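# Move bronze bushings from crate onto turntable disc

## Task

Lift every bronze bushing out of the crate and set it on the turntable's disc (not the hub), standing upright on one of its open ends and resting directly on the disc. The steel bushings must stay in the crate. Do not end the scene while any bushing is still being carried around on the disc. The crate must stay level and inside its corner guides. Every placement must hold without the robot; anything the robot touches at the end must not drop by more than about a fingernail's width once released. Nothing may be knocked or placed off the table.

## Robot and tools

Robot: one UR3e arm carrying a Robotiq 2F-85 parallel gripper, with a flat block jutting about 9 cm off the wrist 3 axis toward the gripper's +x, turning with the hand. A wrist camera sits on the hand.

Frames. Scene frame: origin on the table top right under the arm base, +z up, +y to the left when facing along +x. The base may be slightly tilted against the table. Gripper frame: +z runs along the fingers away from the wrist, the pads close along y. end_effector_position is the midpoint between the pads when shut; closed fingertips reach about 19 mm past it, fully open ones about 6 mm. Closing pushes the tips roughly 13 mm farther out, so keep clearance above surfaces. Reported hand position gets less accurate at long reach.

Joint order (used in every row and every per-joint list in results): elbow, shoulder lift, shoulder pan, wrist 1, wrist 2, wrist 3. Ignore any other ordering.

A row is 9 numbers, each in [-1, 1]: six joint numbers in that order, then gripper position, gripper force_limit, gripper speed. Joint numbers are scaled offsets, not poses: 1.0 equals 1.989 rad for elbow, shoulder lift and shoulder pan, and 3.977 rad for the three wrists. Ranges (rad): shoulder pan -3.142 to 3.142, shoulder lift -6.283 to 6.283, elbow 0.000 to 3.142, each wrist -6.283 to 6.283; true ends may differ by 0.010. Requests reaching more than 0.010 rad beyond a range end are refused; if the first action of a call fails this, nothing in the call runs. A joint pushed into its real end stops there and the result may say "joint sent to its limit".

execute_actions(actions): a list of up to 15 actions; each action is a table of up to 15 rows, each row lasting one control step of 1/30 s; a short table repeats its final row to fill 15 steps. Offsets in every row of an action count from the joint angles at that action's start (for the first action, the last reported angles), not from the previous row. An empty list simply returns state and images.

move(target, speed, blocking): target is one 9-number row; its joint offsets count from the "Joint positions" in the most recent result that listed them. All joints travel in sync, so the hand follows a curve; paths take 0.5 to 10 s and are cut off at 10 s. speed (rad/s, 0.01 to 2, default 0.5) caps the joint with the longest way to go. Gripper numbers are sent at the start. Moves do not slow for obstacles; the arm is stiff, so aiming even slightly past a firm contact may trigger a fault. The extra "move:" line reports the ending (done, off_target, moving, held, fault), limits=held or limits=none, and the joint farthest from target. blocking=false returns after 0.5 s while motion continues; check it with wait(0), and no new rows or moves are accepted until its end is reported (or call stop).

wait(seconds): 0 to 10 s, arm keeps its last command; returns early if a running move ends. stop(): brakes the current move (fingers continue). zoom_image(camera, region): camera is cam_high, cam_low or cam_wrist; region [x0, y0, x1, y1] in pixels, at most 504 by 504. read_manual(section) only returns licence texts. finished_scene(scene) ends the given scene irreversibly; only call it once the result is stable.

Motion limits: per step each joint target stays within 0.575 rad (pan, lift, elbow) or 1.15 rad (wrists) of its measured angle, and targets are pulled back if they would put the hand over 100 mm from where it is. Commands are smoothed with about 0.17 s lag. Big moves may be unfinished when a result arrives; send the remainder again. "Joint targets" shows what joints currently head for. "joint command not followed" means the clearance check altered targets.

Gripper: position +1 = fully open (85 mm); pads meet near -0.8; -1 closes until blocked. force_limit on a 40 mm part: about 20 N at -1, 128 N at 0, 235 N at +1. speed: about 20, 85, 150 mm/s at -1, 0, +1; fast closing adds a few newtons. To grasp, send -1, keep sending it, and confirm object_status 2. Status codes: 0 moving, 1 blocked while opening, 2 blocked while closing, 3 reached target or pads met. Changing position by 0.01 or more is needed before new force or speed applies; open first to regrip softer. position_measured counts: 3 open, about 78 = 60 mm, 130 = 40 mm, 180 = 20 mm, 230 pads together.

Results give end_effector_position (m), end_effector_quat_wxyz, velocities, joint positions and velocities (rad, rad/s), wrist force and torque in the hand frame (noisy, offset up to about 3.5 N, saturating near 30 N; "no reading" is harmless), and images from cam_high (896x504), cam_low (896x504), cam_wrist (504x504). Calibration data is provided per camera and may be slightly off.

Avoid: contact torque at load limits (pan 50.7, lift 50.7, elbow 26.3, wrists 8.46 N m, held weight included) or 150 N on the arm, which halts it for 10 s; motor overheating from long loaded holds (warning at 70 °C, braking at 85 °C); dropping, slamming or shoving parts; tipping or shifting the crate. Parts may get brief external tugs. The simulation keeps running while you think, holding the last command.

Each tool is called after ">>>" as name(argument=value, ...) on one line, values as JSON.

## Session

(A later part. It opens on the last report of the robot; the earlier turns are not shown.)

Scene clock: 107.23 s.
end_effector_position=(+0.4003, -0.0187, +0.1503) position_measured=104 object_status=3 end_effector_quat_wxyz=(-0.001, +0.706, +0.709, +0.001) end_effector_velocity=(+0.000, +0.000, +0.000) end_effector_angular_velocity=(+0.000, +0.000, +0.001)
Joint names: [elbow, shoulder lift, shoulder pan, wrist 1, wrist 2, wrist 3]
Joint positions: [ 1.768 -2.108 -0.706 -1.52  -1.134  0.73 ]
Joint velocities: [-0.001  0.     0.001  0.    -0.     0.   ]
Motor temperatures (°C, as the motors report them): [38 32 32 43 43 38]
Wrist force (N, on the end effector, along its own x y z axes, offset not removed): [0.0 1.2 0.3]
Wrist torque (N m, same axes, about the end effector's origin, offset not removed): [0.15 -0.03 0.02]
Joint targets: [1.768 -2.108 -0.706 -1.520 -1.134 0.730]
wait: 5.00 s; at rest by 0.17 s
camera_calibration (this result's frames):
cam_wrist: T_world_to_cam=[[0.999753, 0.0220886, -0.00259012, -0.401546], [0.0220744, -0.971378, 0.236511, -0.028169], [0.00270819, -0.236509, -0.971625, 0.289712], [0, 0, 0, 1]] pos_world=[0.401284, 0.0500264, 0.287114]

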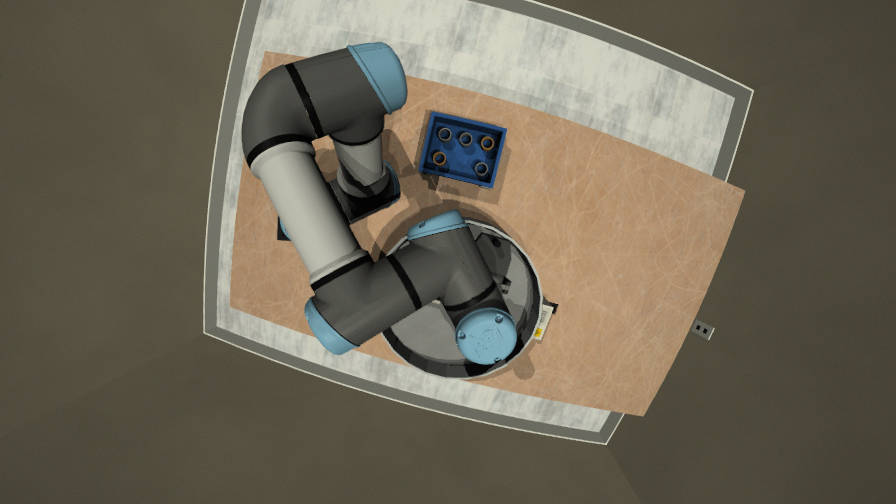

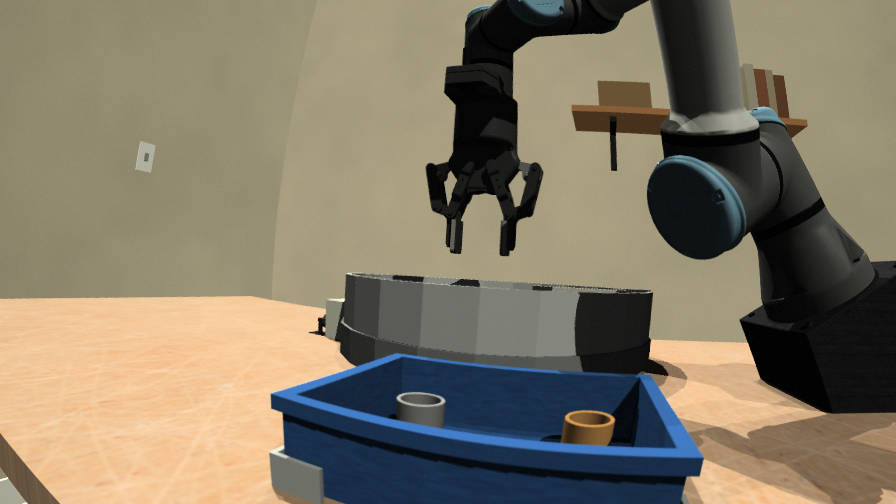

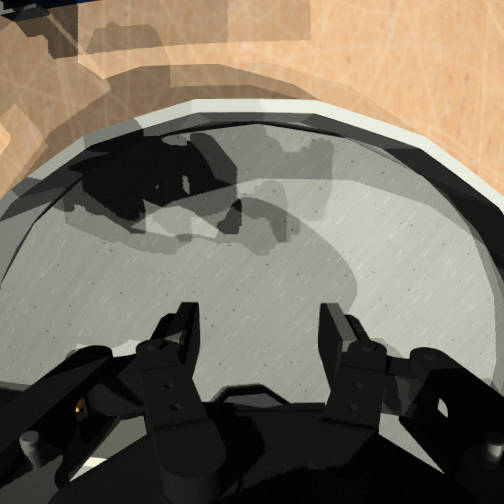

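>>> move(target=[0.184,-0.028,0.691,-0.128,-0.154,0.319,0.09,-0.5,0], speed=1.2)

>>> move(target=[0.154,0.205,-0.051,-0.183,0.012,-0.022,0.09,-0.5,0], speed=0.7)

Scene clock: 118.93 s.
end_effector_position=(+0.2600, +0.2069, +0.1501) position_measured=118 object_status=3 end_effector_quat_wxyz=(-0.000, +0.707, +0.708, -0.001) end_effector_velocity=(-0.000, -0.000, -0.000) end_effector_angular_velocity=(-0.001, -0.000, -0.001)
Joint names: [elbow, shoulder lift, shoulder pan, wrist 1, wrist 2, wrist 3]
Joint positions: [ 2.134 -2.164  0.668 -2.029 -1.747  1.999]
Joint velocities: [ 0.001  0.     0.001 -0.001 -0.001  0.002]
Motor temperatures (°C, as the motors report them): [38 32 32 43 43 38]
Wrist force (N, on the end effector, along its own x y z axes, offset not removed): [1.0 1.2 0.0]
Wrist torque (N m, same axes, about the end effector's origin, offset not removed): [0.16 -0.19 0.00]
Joint targets: [2.134 -2.164 0.668 -2.030 -1.747 1.999]
move: done; limits=none; farthest joint: the shoulder pan, 0.000 radians from its target (1.374 radians at the start)
camera_calibration (this result's frames):
cam_wrist: T_world_to_cam=[[0.999797, 0.0197592, -0.00397486, -0.265547], [0.020135, -0.970398, 0.240672, 0.193816], [0.000898288, -0.240703, -0.970598, 0.344418], [0, 0, 0, 1]] pos_world=[0.261282, 0.276229, 0.28659]

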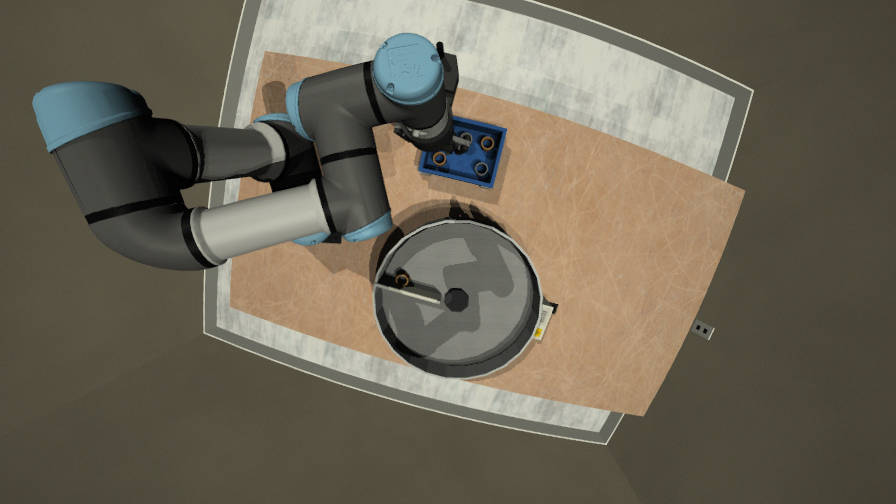

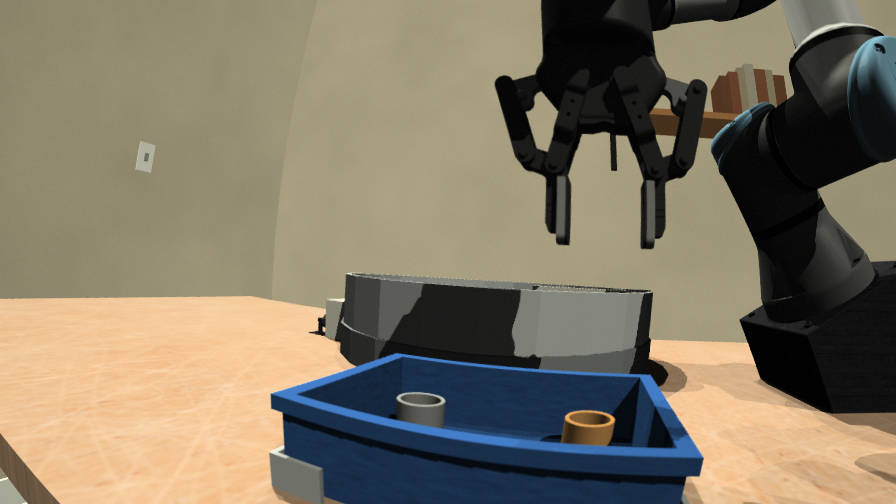

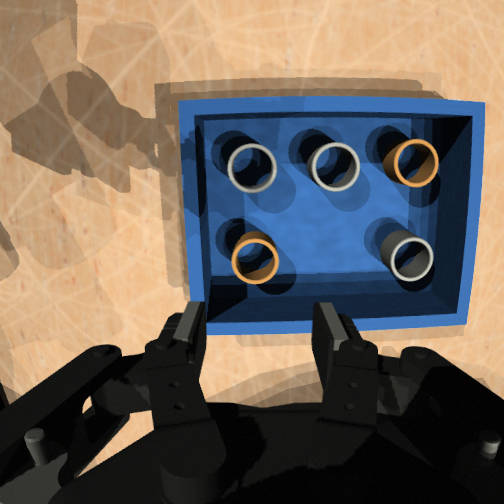

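Scene clock: 120.70 s.
end_effector_position=(+0.2602, +0.2070, +0.0319) position_measured=118 object_status=3 end_effector_quat_wxyz=(+0.000, +0.707, +0.707, -0.001) end_effector_velocity=(+0.001, -0.000, -0.000) end_effector_angular_velocity=(+0.000, -0.001, -0.001)
Joint names: [elbow, shoulder lift, shoulder pan, wrist 1, wrist 2, wrist 3]
Joint positions: [ 2.44  -1.757  0.567 -2.757 -1.699  1.911]
Joint velocities: [-0.001  0.001 -0.001 -0.002  0.     0.   ]
Motor temperatures (°C, as the motors report them): [38 32 32 43 43 38]
Wrist force (N, on the end effector, along its own x y z axes, offset not removed): [1.1 3.0 -0.4]
Wrist torque (N m, same axes, about the end effector's origin, offset not removed): [0.29 -0.21 0.01]
Joint targets: [2.440 -1.756 0.567 -2.757 -1.699 1.911]
move: done; limits=none; farthest joint: the shoulder pan, 0.000 radians from its target (0.102 radians at the start)
camera_calibration (this result's frames):
cam_wrist: T_world_to_cam=[[0.999849, 0.0169913, -0.00352721, -0.265666], [0.0173404, -0.970344, 0.241106, 0.223084], [0.000674088, -0.24113, -0.970492, 0.229818], [0, 0, 0, 1]] pos_world=[0.261603, 0.276398, 0.168313]

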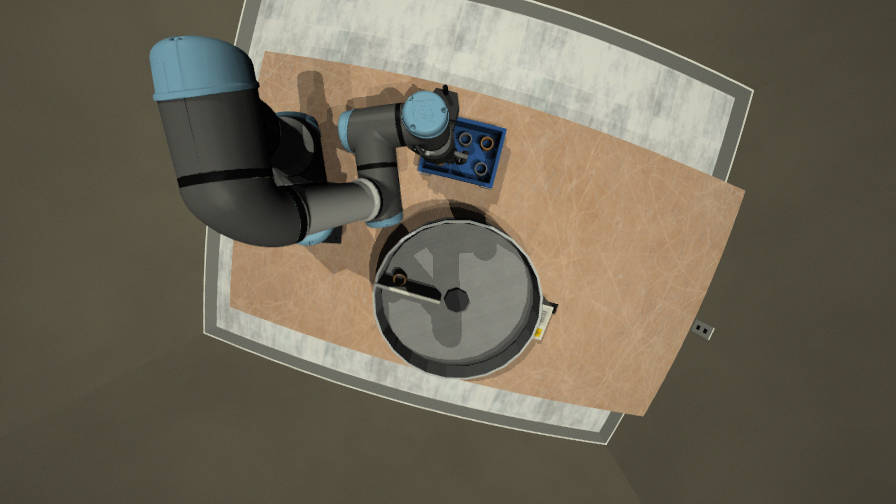

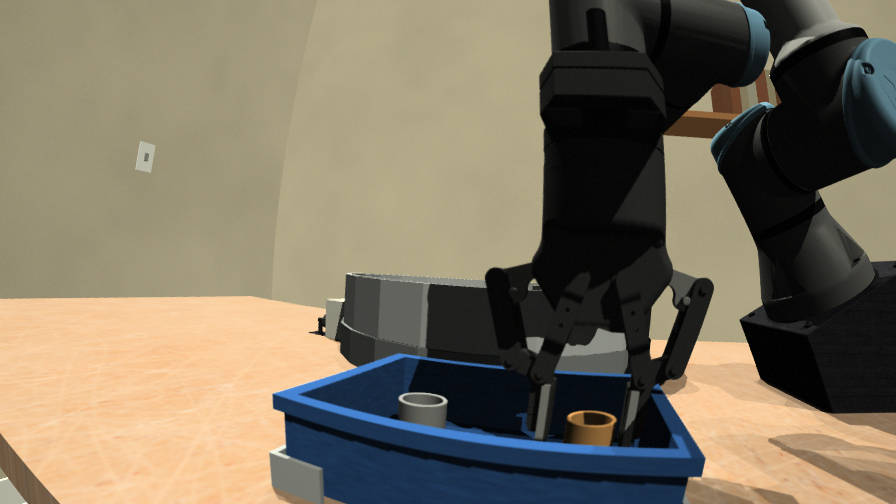

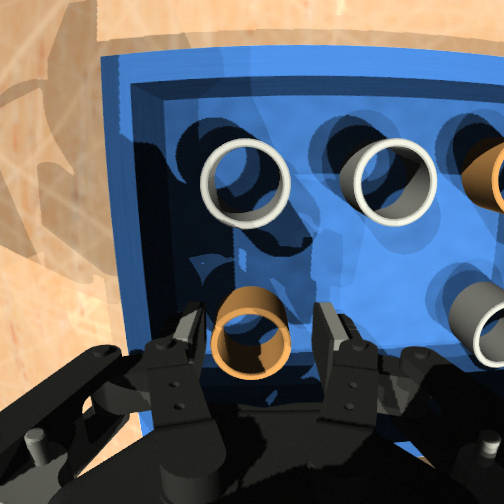

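>>> move(target=[0,0,0,0,0,0,-1,-0.5,0])

>>> move(target=[-0.154,-0.205,0.051,0.183,-0.012,0.022,-1,-0.5,0], speed=0.8)

>>> move(target=[-0.184,0.028,-0.691,0.128,0.154,-0.319,-1,-0.5,0], speed=1)

>>> move(target=[0.128,0.081,0.081,-0.122,-0.015,0.037,-1,-0.5,0])

Scene clock: 126.33 s.
end_effector_position=(+0.2602, +0.2071, +0.0319) position_measured=154 object_status=2 end_effector_quat_wxyz=(+0.000, +0.708, +0.707, -0.001) end_effector_velocity=(-0.000, -0.000, -0.000) end_effector_angular_velocity=(-0.001, +0.001, -0.000)
Joint names: [elbow, shoulder lift, shoulder pan, wrist 1, wrist 2, wrist 3]
Joint positions: [ 2.44  -1.757  0.567 -2.757 -1.699  1.911]
Joint velocities: [ 0.     0.    -0.001  0.001 -0.    -0.   ]
Motor temperatures (°C, as the motors report them): [38 32 32 43 43 38]
Wrist force (N, on the end effector, along its own x y z axes, offset not removed): [-1.6 -2.6 -15.6]
Wrist torque (N m, same axes, about the end effector's origin, offset not removed): [0.28 -0.09 0.00]
Joint targets: [2.440 -1.757 0.567 -2.757 -1.699 1.911]
move: done; limits=none; farthest joint: the shoulder pan, 0.000 radians from its target (0.000 radians at the start)
camera_calibration (this result's frames):
cam_wrist: T_world_to_cam=[[0.99985, 0.0169752, -0.0034206, -0.265697], [0.0172991, -0.970355, 0.241064, 0.223104], [0.000772914, -0.241087, -0.970503, 0.229784], [0, 0, 0, 1]] pos_world=[0.26162, 0.276399, 0.168314]

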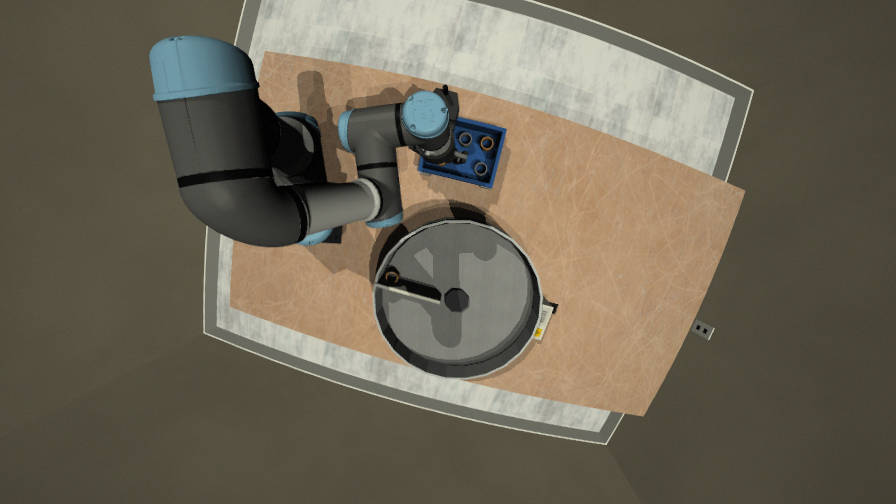

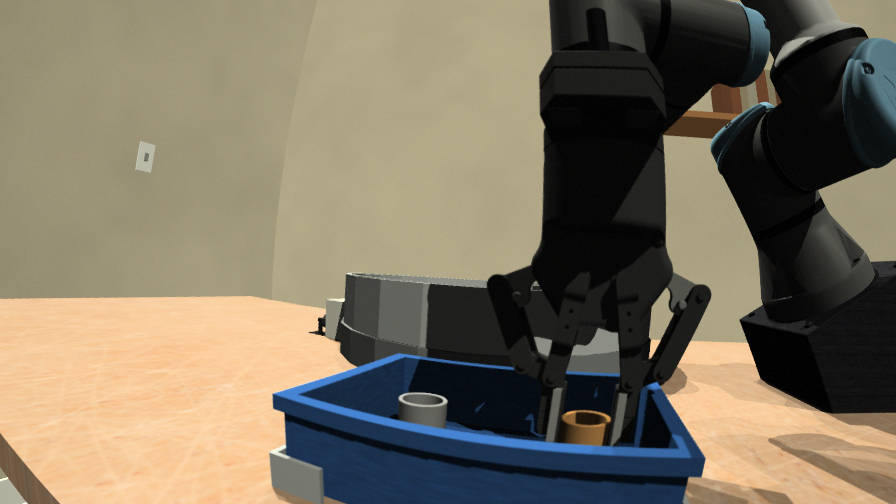

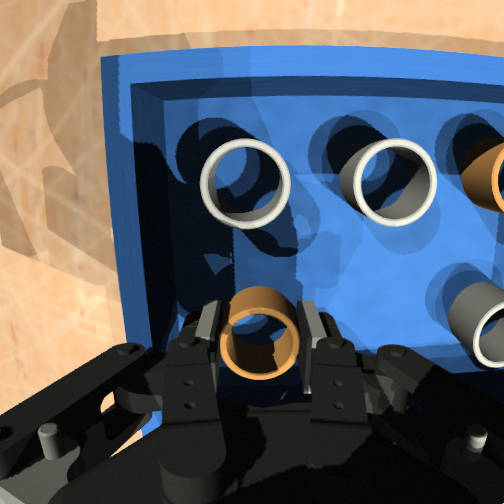

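Scene clock: 128.00 s.
end_effector_position=(+0.2600, +0.2069, +0.1501) position_measured=154 object_status=2 end_effector_quat_wxyz=(-0.000, +0.707, +0.708, -0.001) end_effector_velocity=(-0.000, -0.000, +0.000) end_effector_angular_velocity=(-0.000, +0.000, -0.000)
Joint names: [elbow, shoulder lift, shoulder pan, wrist 1, wrist 2, wrist 3]
Joint positions: [ 2.134 -2.164  0.668 -2.03  -1.747  1.999]
Joint velocities: [-0.    -0.002 -0.     0.002 -0.     0.   ]
Motor temperatures (°C, as the motors report them): [38 32 32 43 43 38]
Wrist force (N, on the end effector, along its own x y z axes, offset not removed): [1.3 2.0 0.5]
Wrist torque (N m, same axes, about the end effector's origin, offset not removed): [0.26 -0.29 0.02]
Joint targets: [2.134 -2.164 0.668 -2.029 -1.747 1.999]
move: done; limits=none; farthest joint: the shoulder lift, 0.001 radians from its target (0.408 radians at the start)
camera_calibration (this result's frames):
cam_wrist: T_world_to_cam=[[0.999798, 0.0197372, -0.00387536, -0.265594], [0.0200898, -0.970411, 0.240623, 0.193853], [0.000988533, -0.240652, -0.970611, 0.344383], [0, 0, 0, 1]] pos_world=[0.261305, 0.276235, 0.286587]

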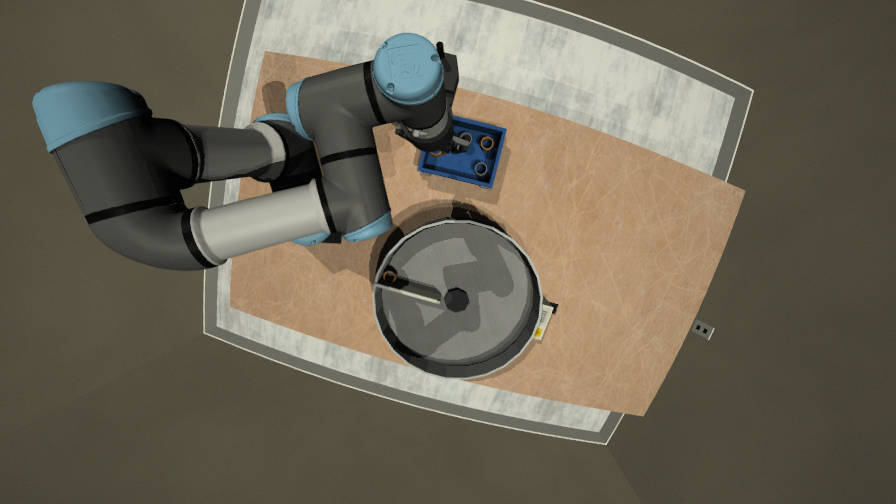

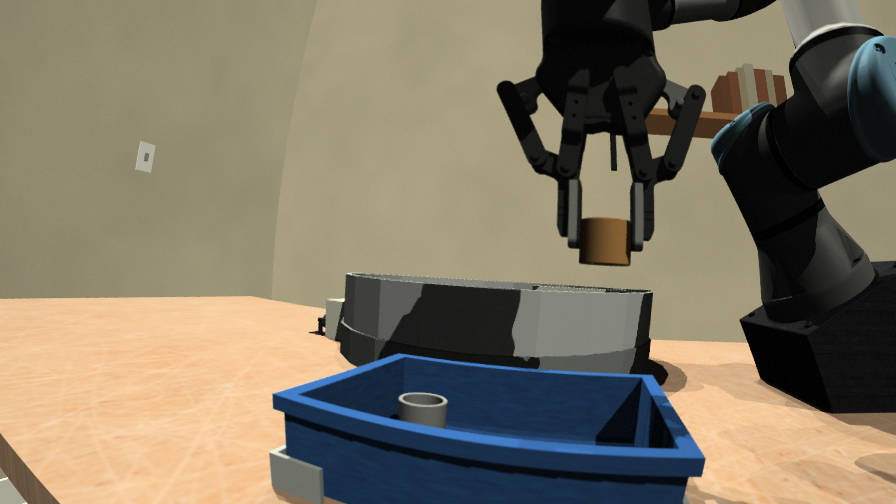

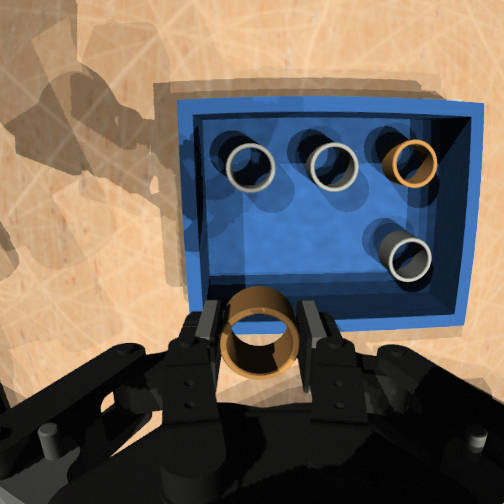

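Scene clock: 130.17 s.
end_effector_position=(+0.4004, -0.0187, +0.1503) position_measured=154 object_status=2 end_effector_quat_wxyz=(-0.001, +0.706, +0.709, +0.001) end_effector_velocity=(+0.000, -0.000, +0.000) end_effector_angular_velocity=(+0.000, -0.000, +0.000)
Joint names: [elbow, shoulder lift, shoulder pan, wrist 1, wrist 2, wrist 3]
Joint positions: [ 1.768 -2.108 -0.706 -1.521 -1.134  0.73 ]
Joint velocities: [-0.    -0.    -0.002  0.001  0.001 -0.002]
Motor temperatures (°C, as the motors report them): [38 32 32 43 43 38]
Wrist force (N, on the end effector, along its own x y z axes, offset not removed): [1.0 1.4 0.1]
Wrist torque (N m, same axes, about the end effector's origin, offset not removed): [0.16 -0.21 0.00]
Joint targets: [1.768 -2.108 -0.706 -1.521 -1.134 0.730]
move: done; limits=none; farthest joint: the shoulder pan, 0.000 radians from its target (1.374 radians at the start)
camera_calibration (this result's frames):
cam_wrist: T_world_to_cam=[[0.999752, 0.0221341, -0.00249727, -0.401588], [0.0220964, -0.971357, 0.236594, -0.0282316], [0.00281105, -0.23659, -0.971605, 0.289655], [0, 0, 0, 1]] pos_world=[0.401298, 0.0499955, 0.287107]

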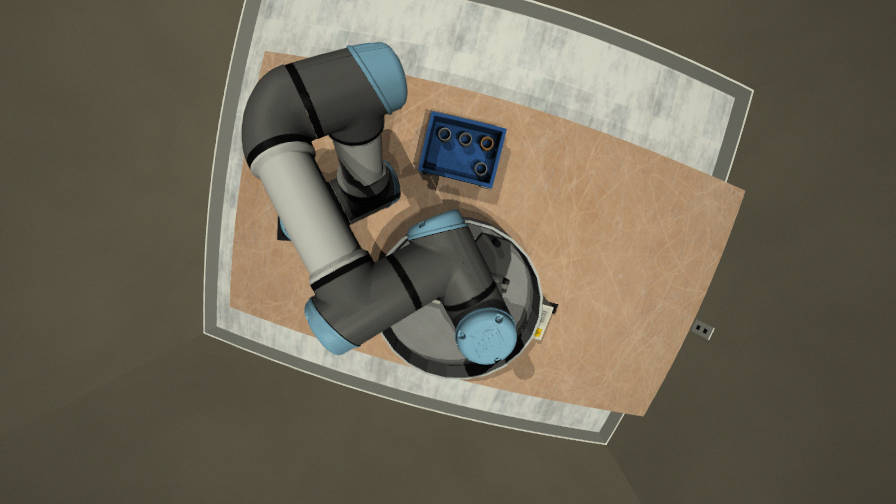

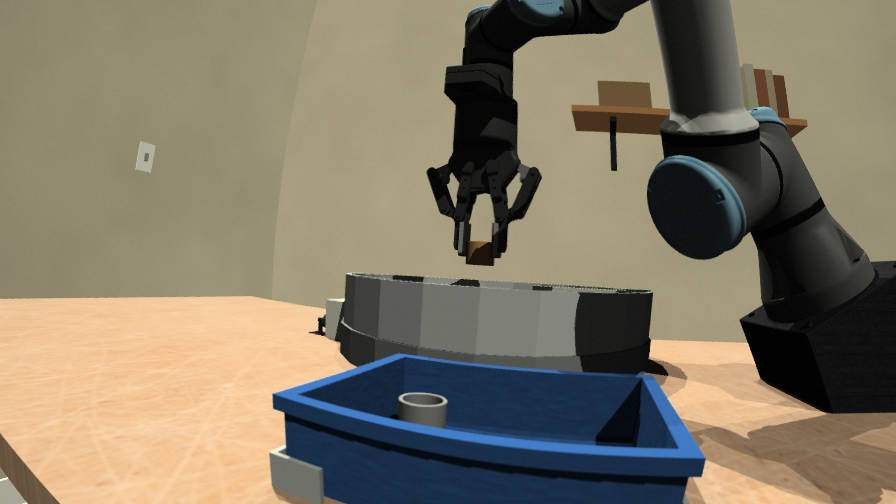

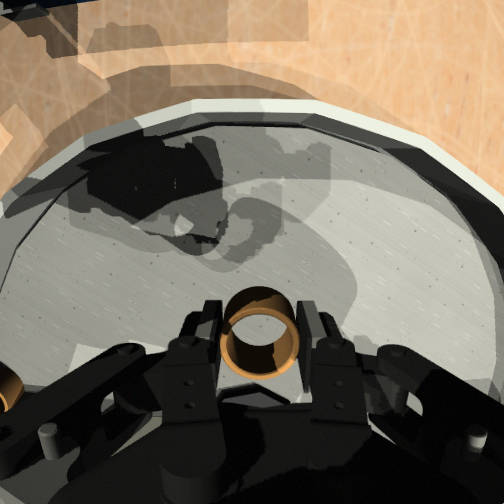

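Scene clock: 131.80 s.
end_effector_position=(+0.4004, -0.0226, +0.0760) position_measured=154 object_status=2 end_effector_quat_wxyz=(+0.001, +0.698, +0.716, -0.003) end_effector_velocity=(-0.000, -0.000, -0.000) end_effector_angular_velocity=(-0.000, +0.000, -0.001)
Joint names: [elbow, shoulder lift, shoulder pan, wrist 1, wrist 2, wrist 3]
Joint positions: [ 2.022 -1.948 -0.545 -2.006 -1.194  0.877]
Joint velocities: [ 0.001  0.001 -0.001 -0.002 -0.     0.001]
Motor temperatures (°C, as the motors report them): [38 32 32 43 43 38]
Wrist force (N, on the end effector, along its own x y z axes, offset not removed): [1.1 -0.4 -30.0]
Wrist torque (N m, same axes, about the end effector's origin, offset not removed): [0.22 -0.37 0.00]
Joint targets: [2.022 -1.947 -0.545 -2.006 -1.194 0.878]
move: done; limits=none; farthest joint: the shoulder lift, 0.001 radians from its target (0.162 radians at the start)
camera_calibration (this result's frames):
cam_wrist: T_world_to_cam=[[0.999074, 0.0426407, -0.00576855, -0.400721], [0.0427566, -0.968722, 0.244436, -0.0232064], [0.00483481, -0.244457, -0.969648, 0.215403], [0, 0, 0, 1]] pos_world=[0.400301, 0.0472631, 0.212226]

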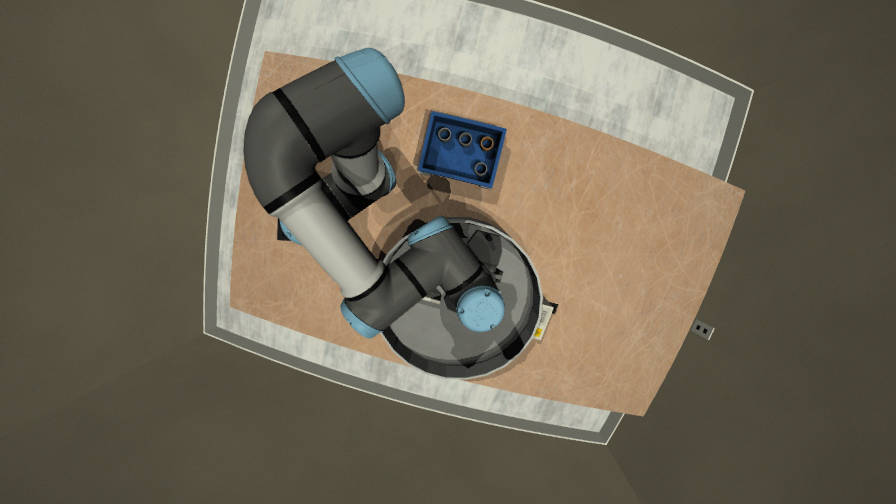

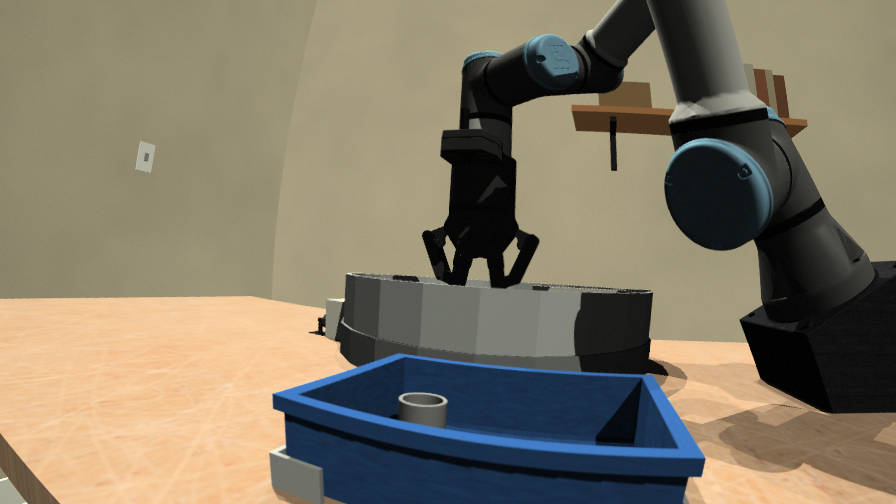

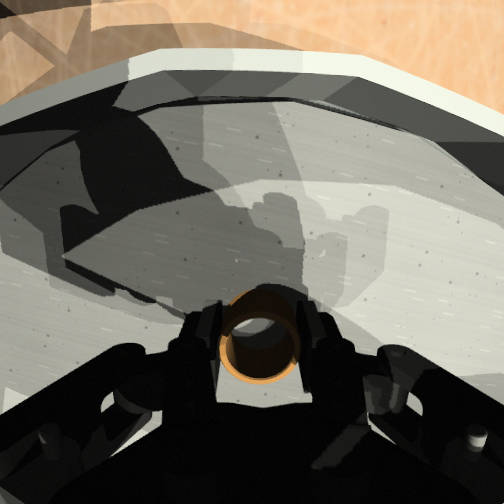

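>>> move(target=[-0.008,-0.005,-0.005,0.008,0,-0.002,0.2,-0.5,0])

>>> move(target=[-0.120,-0.076,-0.076,0.114,0.015,-0.035,0.2,-0.5,0], speed=1)

>>> move(target=[-0.104,0.226,0.719,-0.109,-0.161,0.331,0.09,-0.5,0], speed=1.2)

>>> move(target=[0.119,0.121,-0.037,-0.123,0.009,-0.016,0.09,-0.5,0], speed=0.6)

Scene clock: 142.10 s.
end_effector_position=(+0.4000, -0.0239, +0.0805) position_measured=104 object_status=3 end_effector_quat_wxyz=(-0.000, +0.699, +0.715, -0.005) end_effector_velocity=(+0.000, -0.000, +0.001) end_effector_angular_velocity=(-0.001, -0.001, +0.000)
Joint names: [elbow, shoulder lift, shoulder pan, wrist 1, wrist 2, wrist 3]
Joint positions: [ 2.007 -1.957 -0.555 -1.974 -1.194  0.87 ]
Joint velocities: [-0.002 -0.001 -0.001  0.002  0.    -0.001]
Motor temperatures (°C, as the motors report them): [38 32 32 43 43 38]
Wrist force (N, on the end effector, along its own x y z axes, offset not removed): [0.5 2.6 0.4]
Wrist torque (N m, same axes, about the end effector's origin, offset not removed): [0.42 -0.08 0.02]
Joint targets: [2.006 -1.957 -0.555 -1.974 -1.194 0.870]
move: done; limits=none; farthest joint: the shoulder lift, 0.001 radians from its target (0.011 radians at the start)
camera_calibration (this result's frames):
cam_wrist: T_world_to_cam=[[0.999164, 0.0397323, -0.00960469, -0.40004], [0.0408742, -0.968502, 0.24563, -0.0248537], [0.000457276, -0.245817, -0.969316, 0.221091], [0, 0, 0, 1]] pos_world=[0.40062, 0.0461716, 0.21657]

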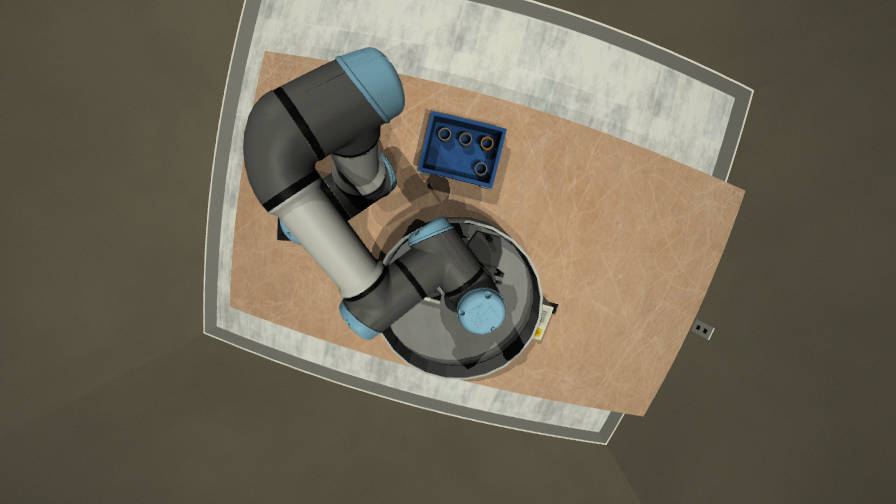

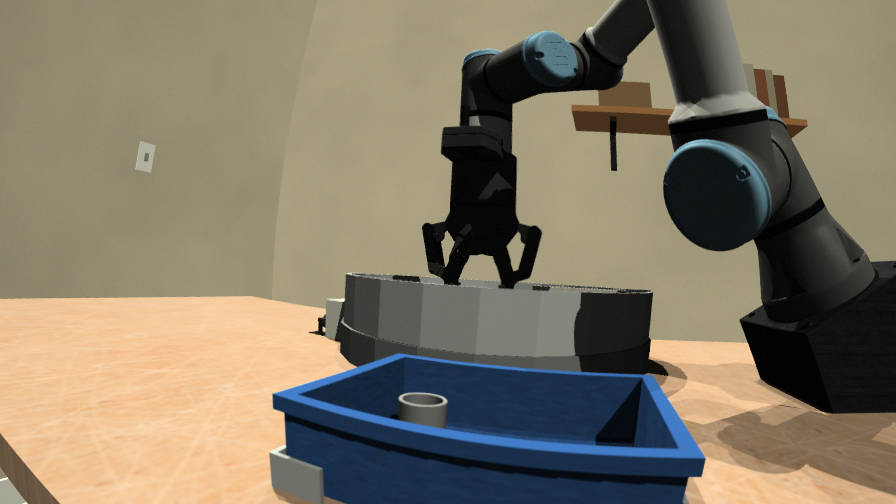

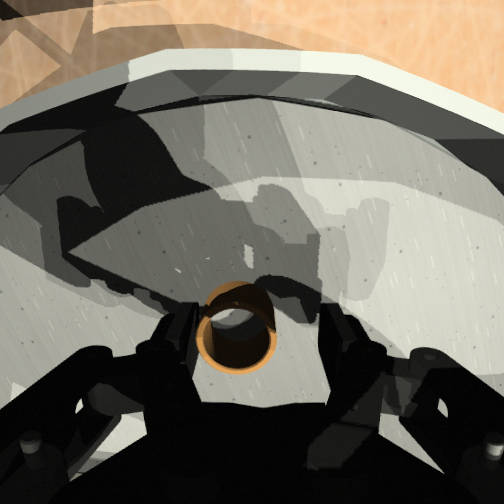

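Scene clock: 143.33 s.
end_effector_position=(+0.4004, -0.0187, +0.1503) position_measured=104 object_status=3 end_effector_quat_wxyz=(-0.001, +0.706, +0.709, +0.001) end_effector_velocity=(-0.000, +0.000, +0.000) end_effector_angular_velocity=(+0.001, +0.001, -0.000)
Joint names: [elbow, shoulder lift, shoulder pan, wrist 1, wrist 2, wrist 3]
Joint positions: [ 1.768 -2.108 -0.706 -1.521 -1.134  0.73 ]
Joint velocities: [-0.001 -0.001 -0.     0.002  0.    -0.001]
Motor temperatures (°C, as the motors report them): [38 32 32 43 43 38]
Wrist force (N, on the end effector, along its own x y z axes, offset not removed): [0.6 1.1 -0.6]
Wrist torque (N m, same axes, about the end effector's origin, offset not removed): [0.15 -0.14 0.00]
Joint targets: [1.768 -2.108 -0.706 -1.521 -1.134 0.730]
move: done; limits=none; farthest joint: the shoulder pan, 0.000 radians from its target (0.151 radians at the start)
camera_calibration (this result's frames):
cam_wrist: T_world_to_cam=[[0.999751, 0.0221904, -0.00242984, -0.401617], [0.022135, -0.971345, 0.236641, -0.028256], [0.00289094, -0.236636, -0.971594, 0.289603], [0, 0, 0, 1]] pos_world=[0.401305, 0.0499961, 0.287087]

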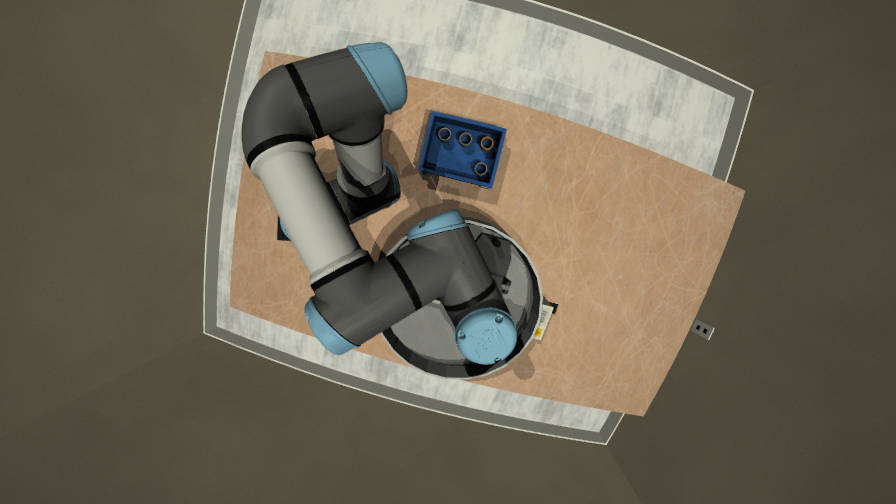

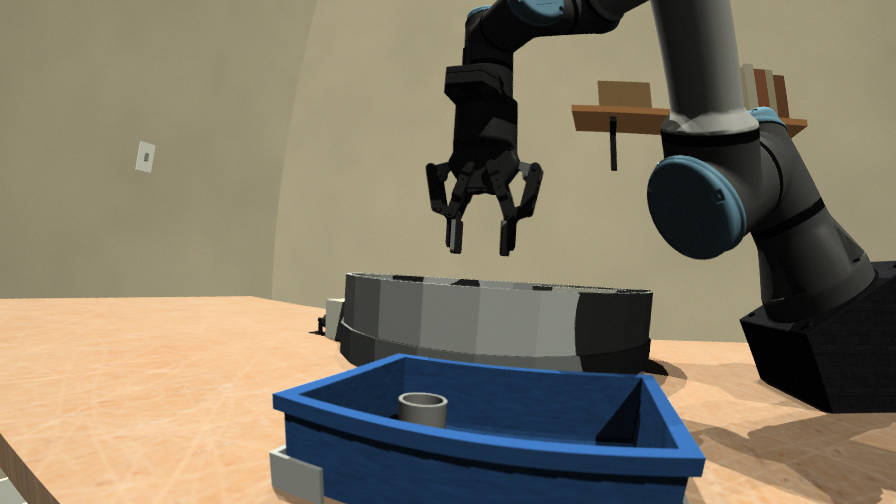

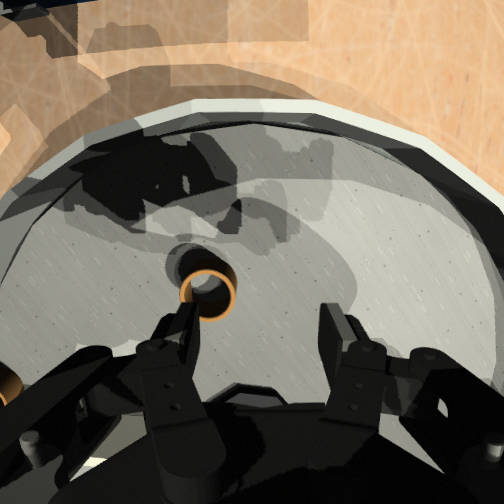

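Scene clock: 145.37 s.
end_effector_position=(+0.3631, +0.2699, +0.1505) position_measured=118 object_status=3 end_effector_quat_wxyz=(+0.001, +0.706, +0.708, -0.001) end_effector_velocity=(-0.000, +0.001, +0.001) end_effector_angular_velocity=(+0.002, -0.002, +0.001)
Joint names: [elbow, shoulder lift, shoulder pan, wrist 1, wrist 2, wrist 3]
Joint positions: [ 1.561 -1.659  0.724 -1.954 -1.774  2.047]
Joint velocities: [-0.002  0.     0.003 -0.001 -0.001  0.002]
Motor temperatures (°C, as the motors report them): [38 32 32 43 43 38]
Wrist force (N, on the end effector, along its own x y z axes, offset not removed): [1.2 1.2 0.2]
Wrist torque (N m, same axes, about the end effector's origin, offset not removed): [0.12 -0.24 0.01]
Joint targets: [1.561 -1.659 0.724 -1.954 -1.775 2.047]
move: done; limits=none; farthest joint: the shoulder pan, 0.000 radians from its target (1.430 radians at the start)
camera_calibration (this result's frames):
cam_wrist: T_world_to_cam=[[0.99976, 0.0218576, -0.00162765, -0.370762], [0.0216034, -0.970144, 0.241566, 0.252032], [0.003701, -0.241543, -0.970383, 0.359016], [0, 0, 0, 1]] pos_world=[0.3639, 0.339329, 0.286897]

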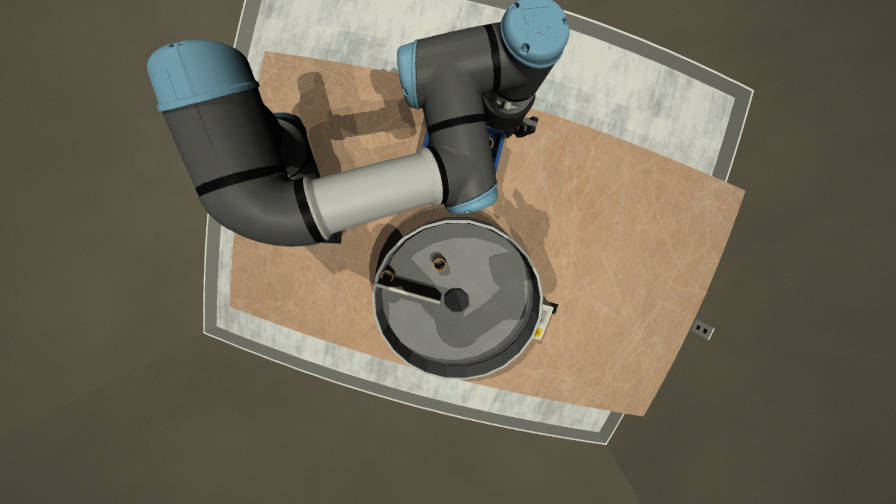

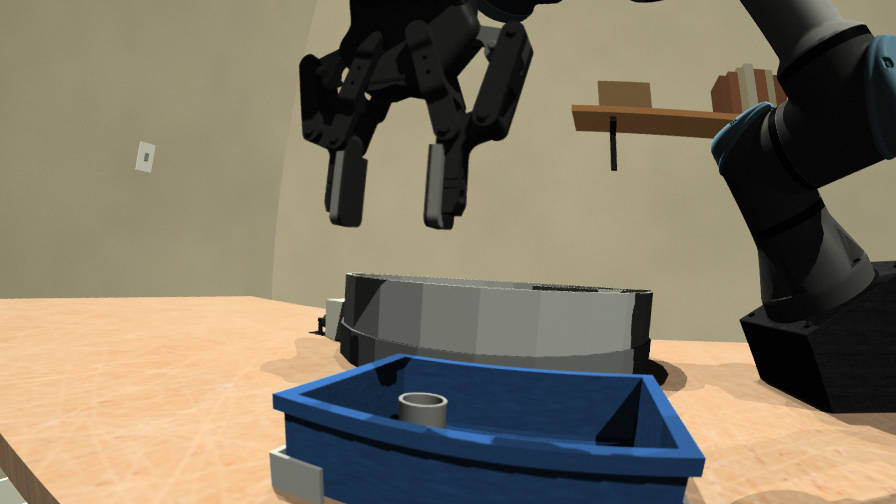

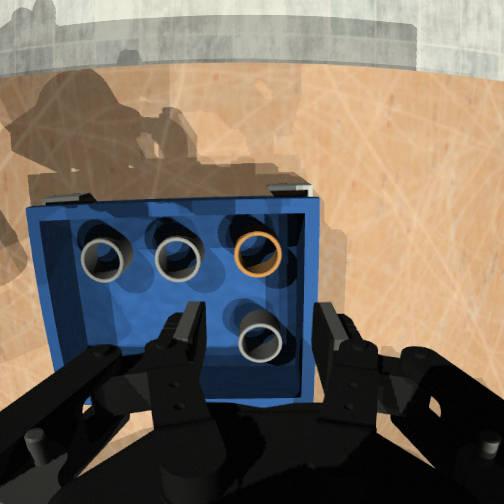

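Scene clock: 156.27 s.
end_effector_position=(+0.3745, +0.2749, +0.0648) position_measured=118 object_status=3 end_effector_quat_wxyz=(+0.007, +0.708, +0.706, +0.013) end_effector_velocity=(-0.000, -0.000, -0.000) end_effector_angular_velocity=(-0.000, +0.000, -0.001)
Joint names: [elbow, shoulder lift, shoulder pan, wrist 1, wrist 2, wrist 3]
Joint positions: [ 1.736 -1.478  0.668 -2.349 -1.75   1.998]
Joint velocities: [ 0.001 -0.    -0.001 -0.     0.     0.   ]
Motor temperatures (°C, as the motors report them): [38 32 32 43 43 38]
Wrist force (N, on the end effector, along its own x y z axes, offset not removed): [-0.9 1.0 -18.2]
Wrist torque (N m, same axes, about the end effector's origin, offset not removed): [-0.18 -0.19 0.05]
Joint targets: [1.736 -1.478 0.668 -2.348 -1.749 1.998]
FORCE FAULT: contact force on the arm reached its limit, and the arm stopped for 10 seconds. The contact can be on any part of the arm, not only on its tool. That time counts as 20 of the actions that you can send in this scene. The arm's remaining commands of this call were not run. The arm holds still and accepts commands again. Move the arm away from the contact; if what it grips holds it there, let go first. Pushing or pulling that hard again can fault the arm again.
move: fault; limits=none; farthest joint: the wrist 1, 0.095 radians from its target (0.489 radians at the start)
camera_calibration (this result's frames):
cam_wrist: T_world_to_cam=[[0.999556, 0.0150427, 0.0257085, -0.382234], [0.00868766, -0.972811, 0.231437, 0.283512], [0.0284909, -0.231111, -0.97251, 0.265004], [0, 0, 0, 1]] pos_world=[0.372051, 0.342799, 0.20193]

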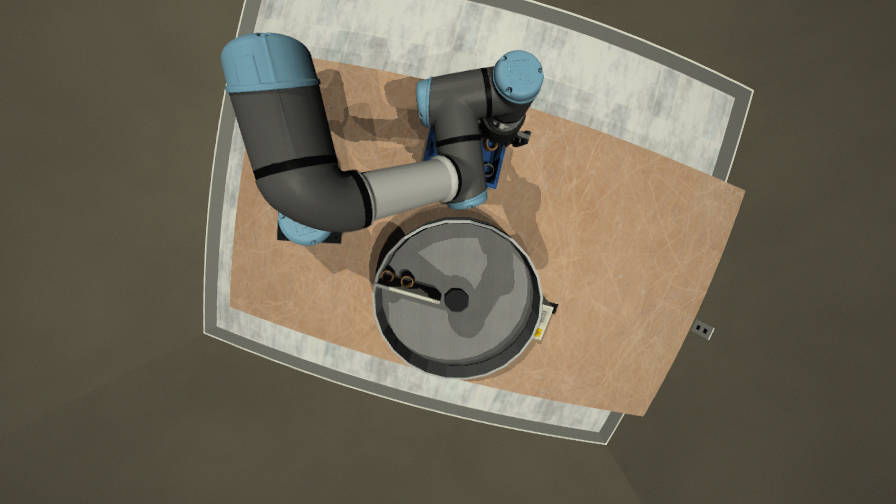

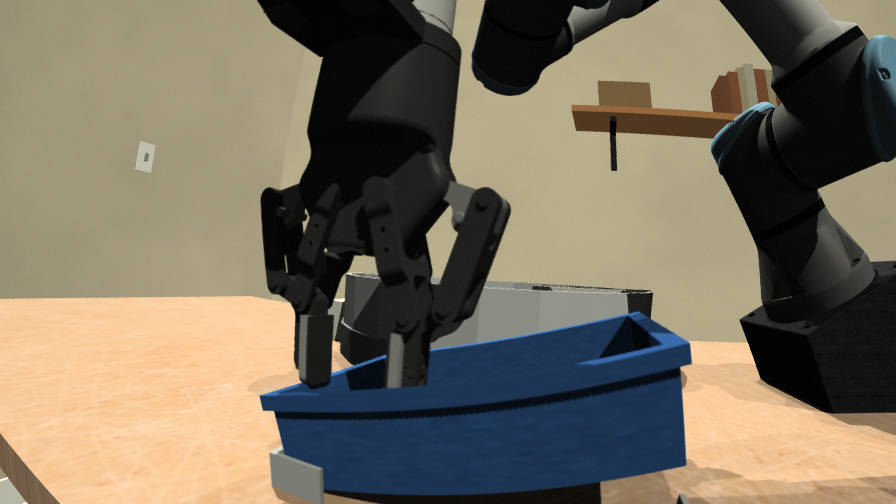

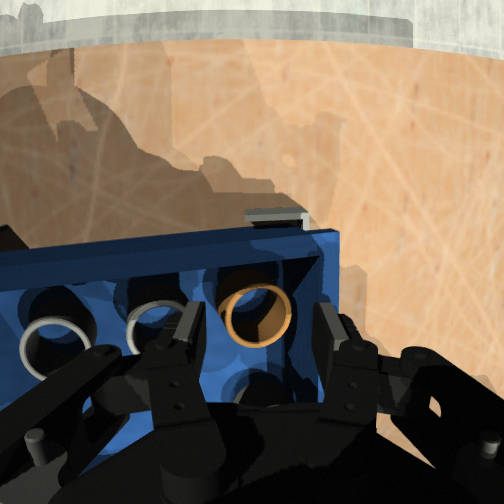

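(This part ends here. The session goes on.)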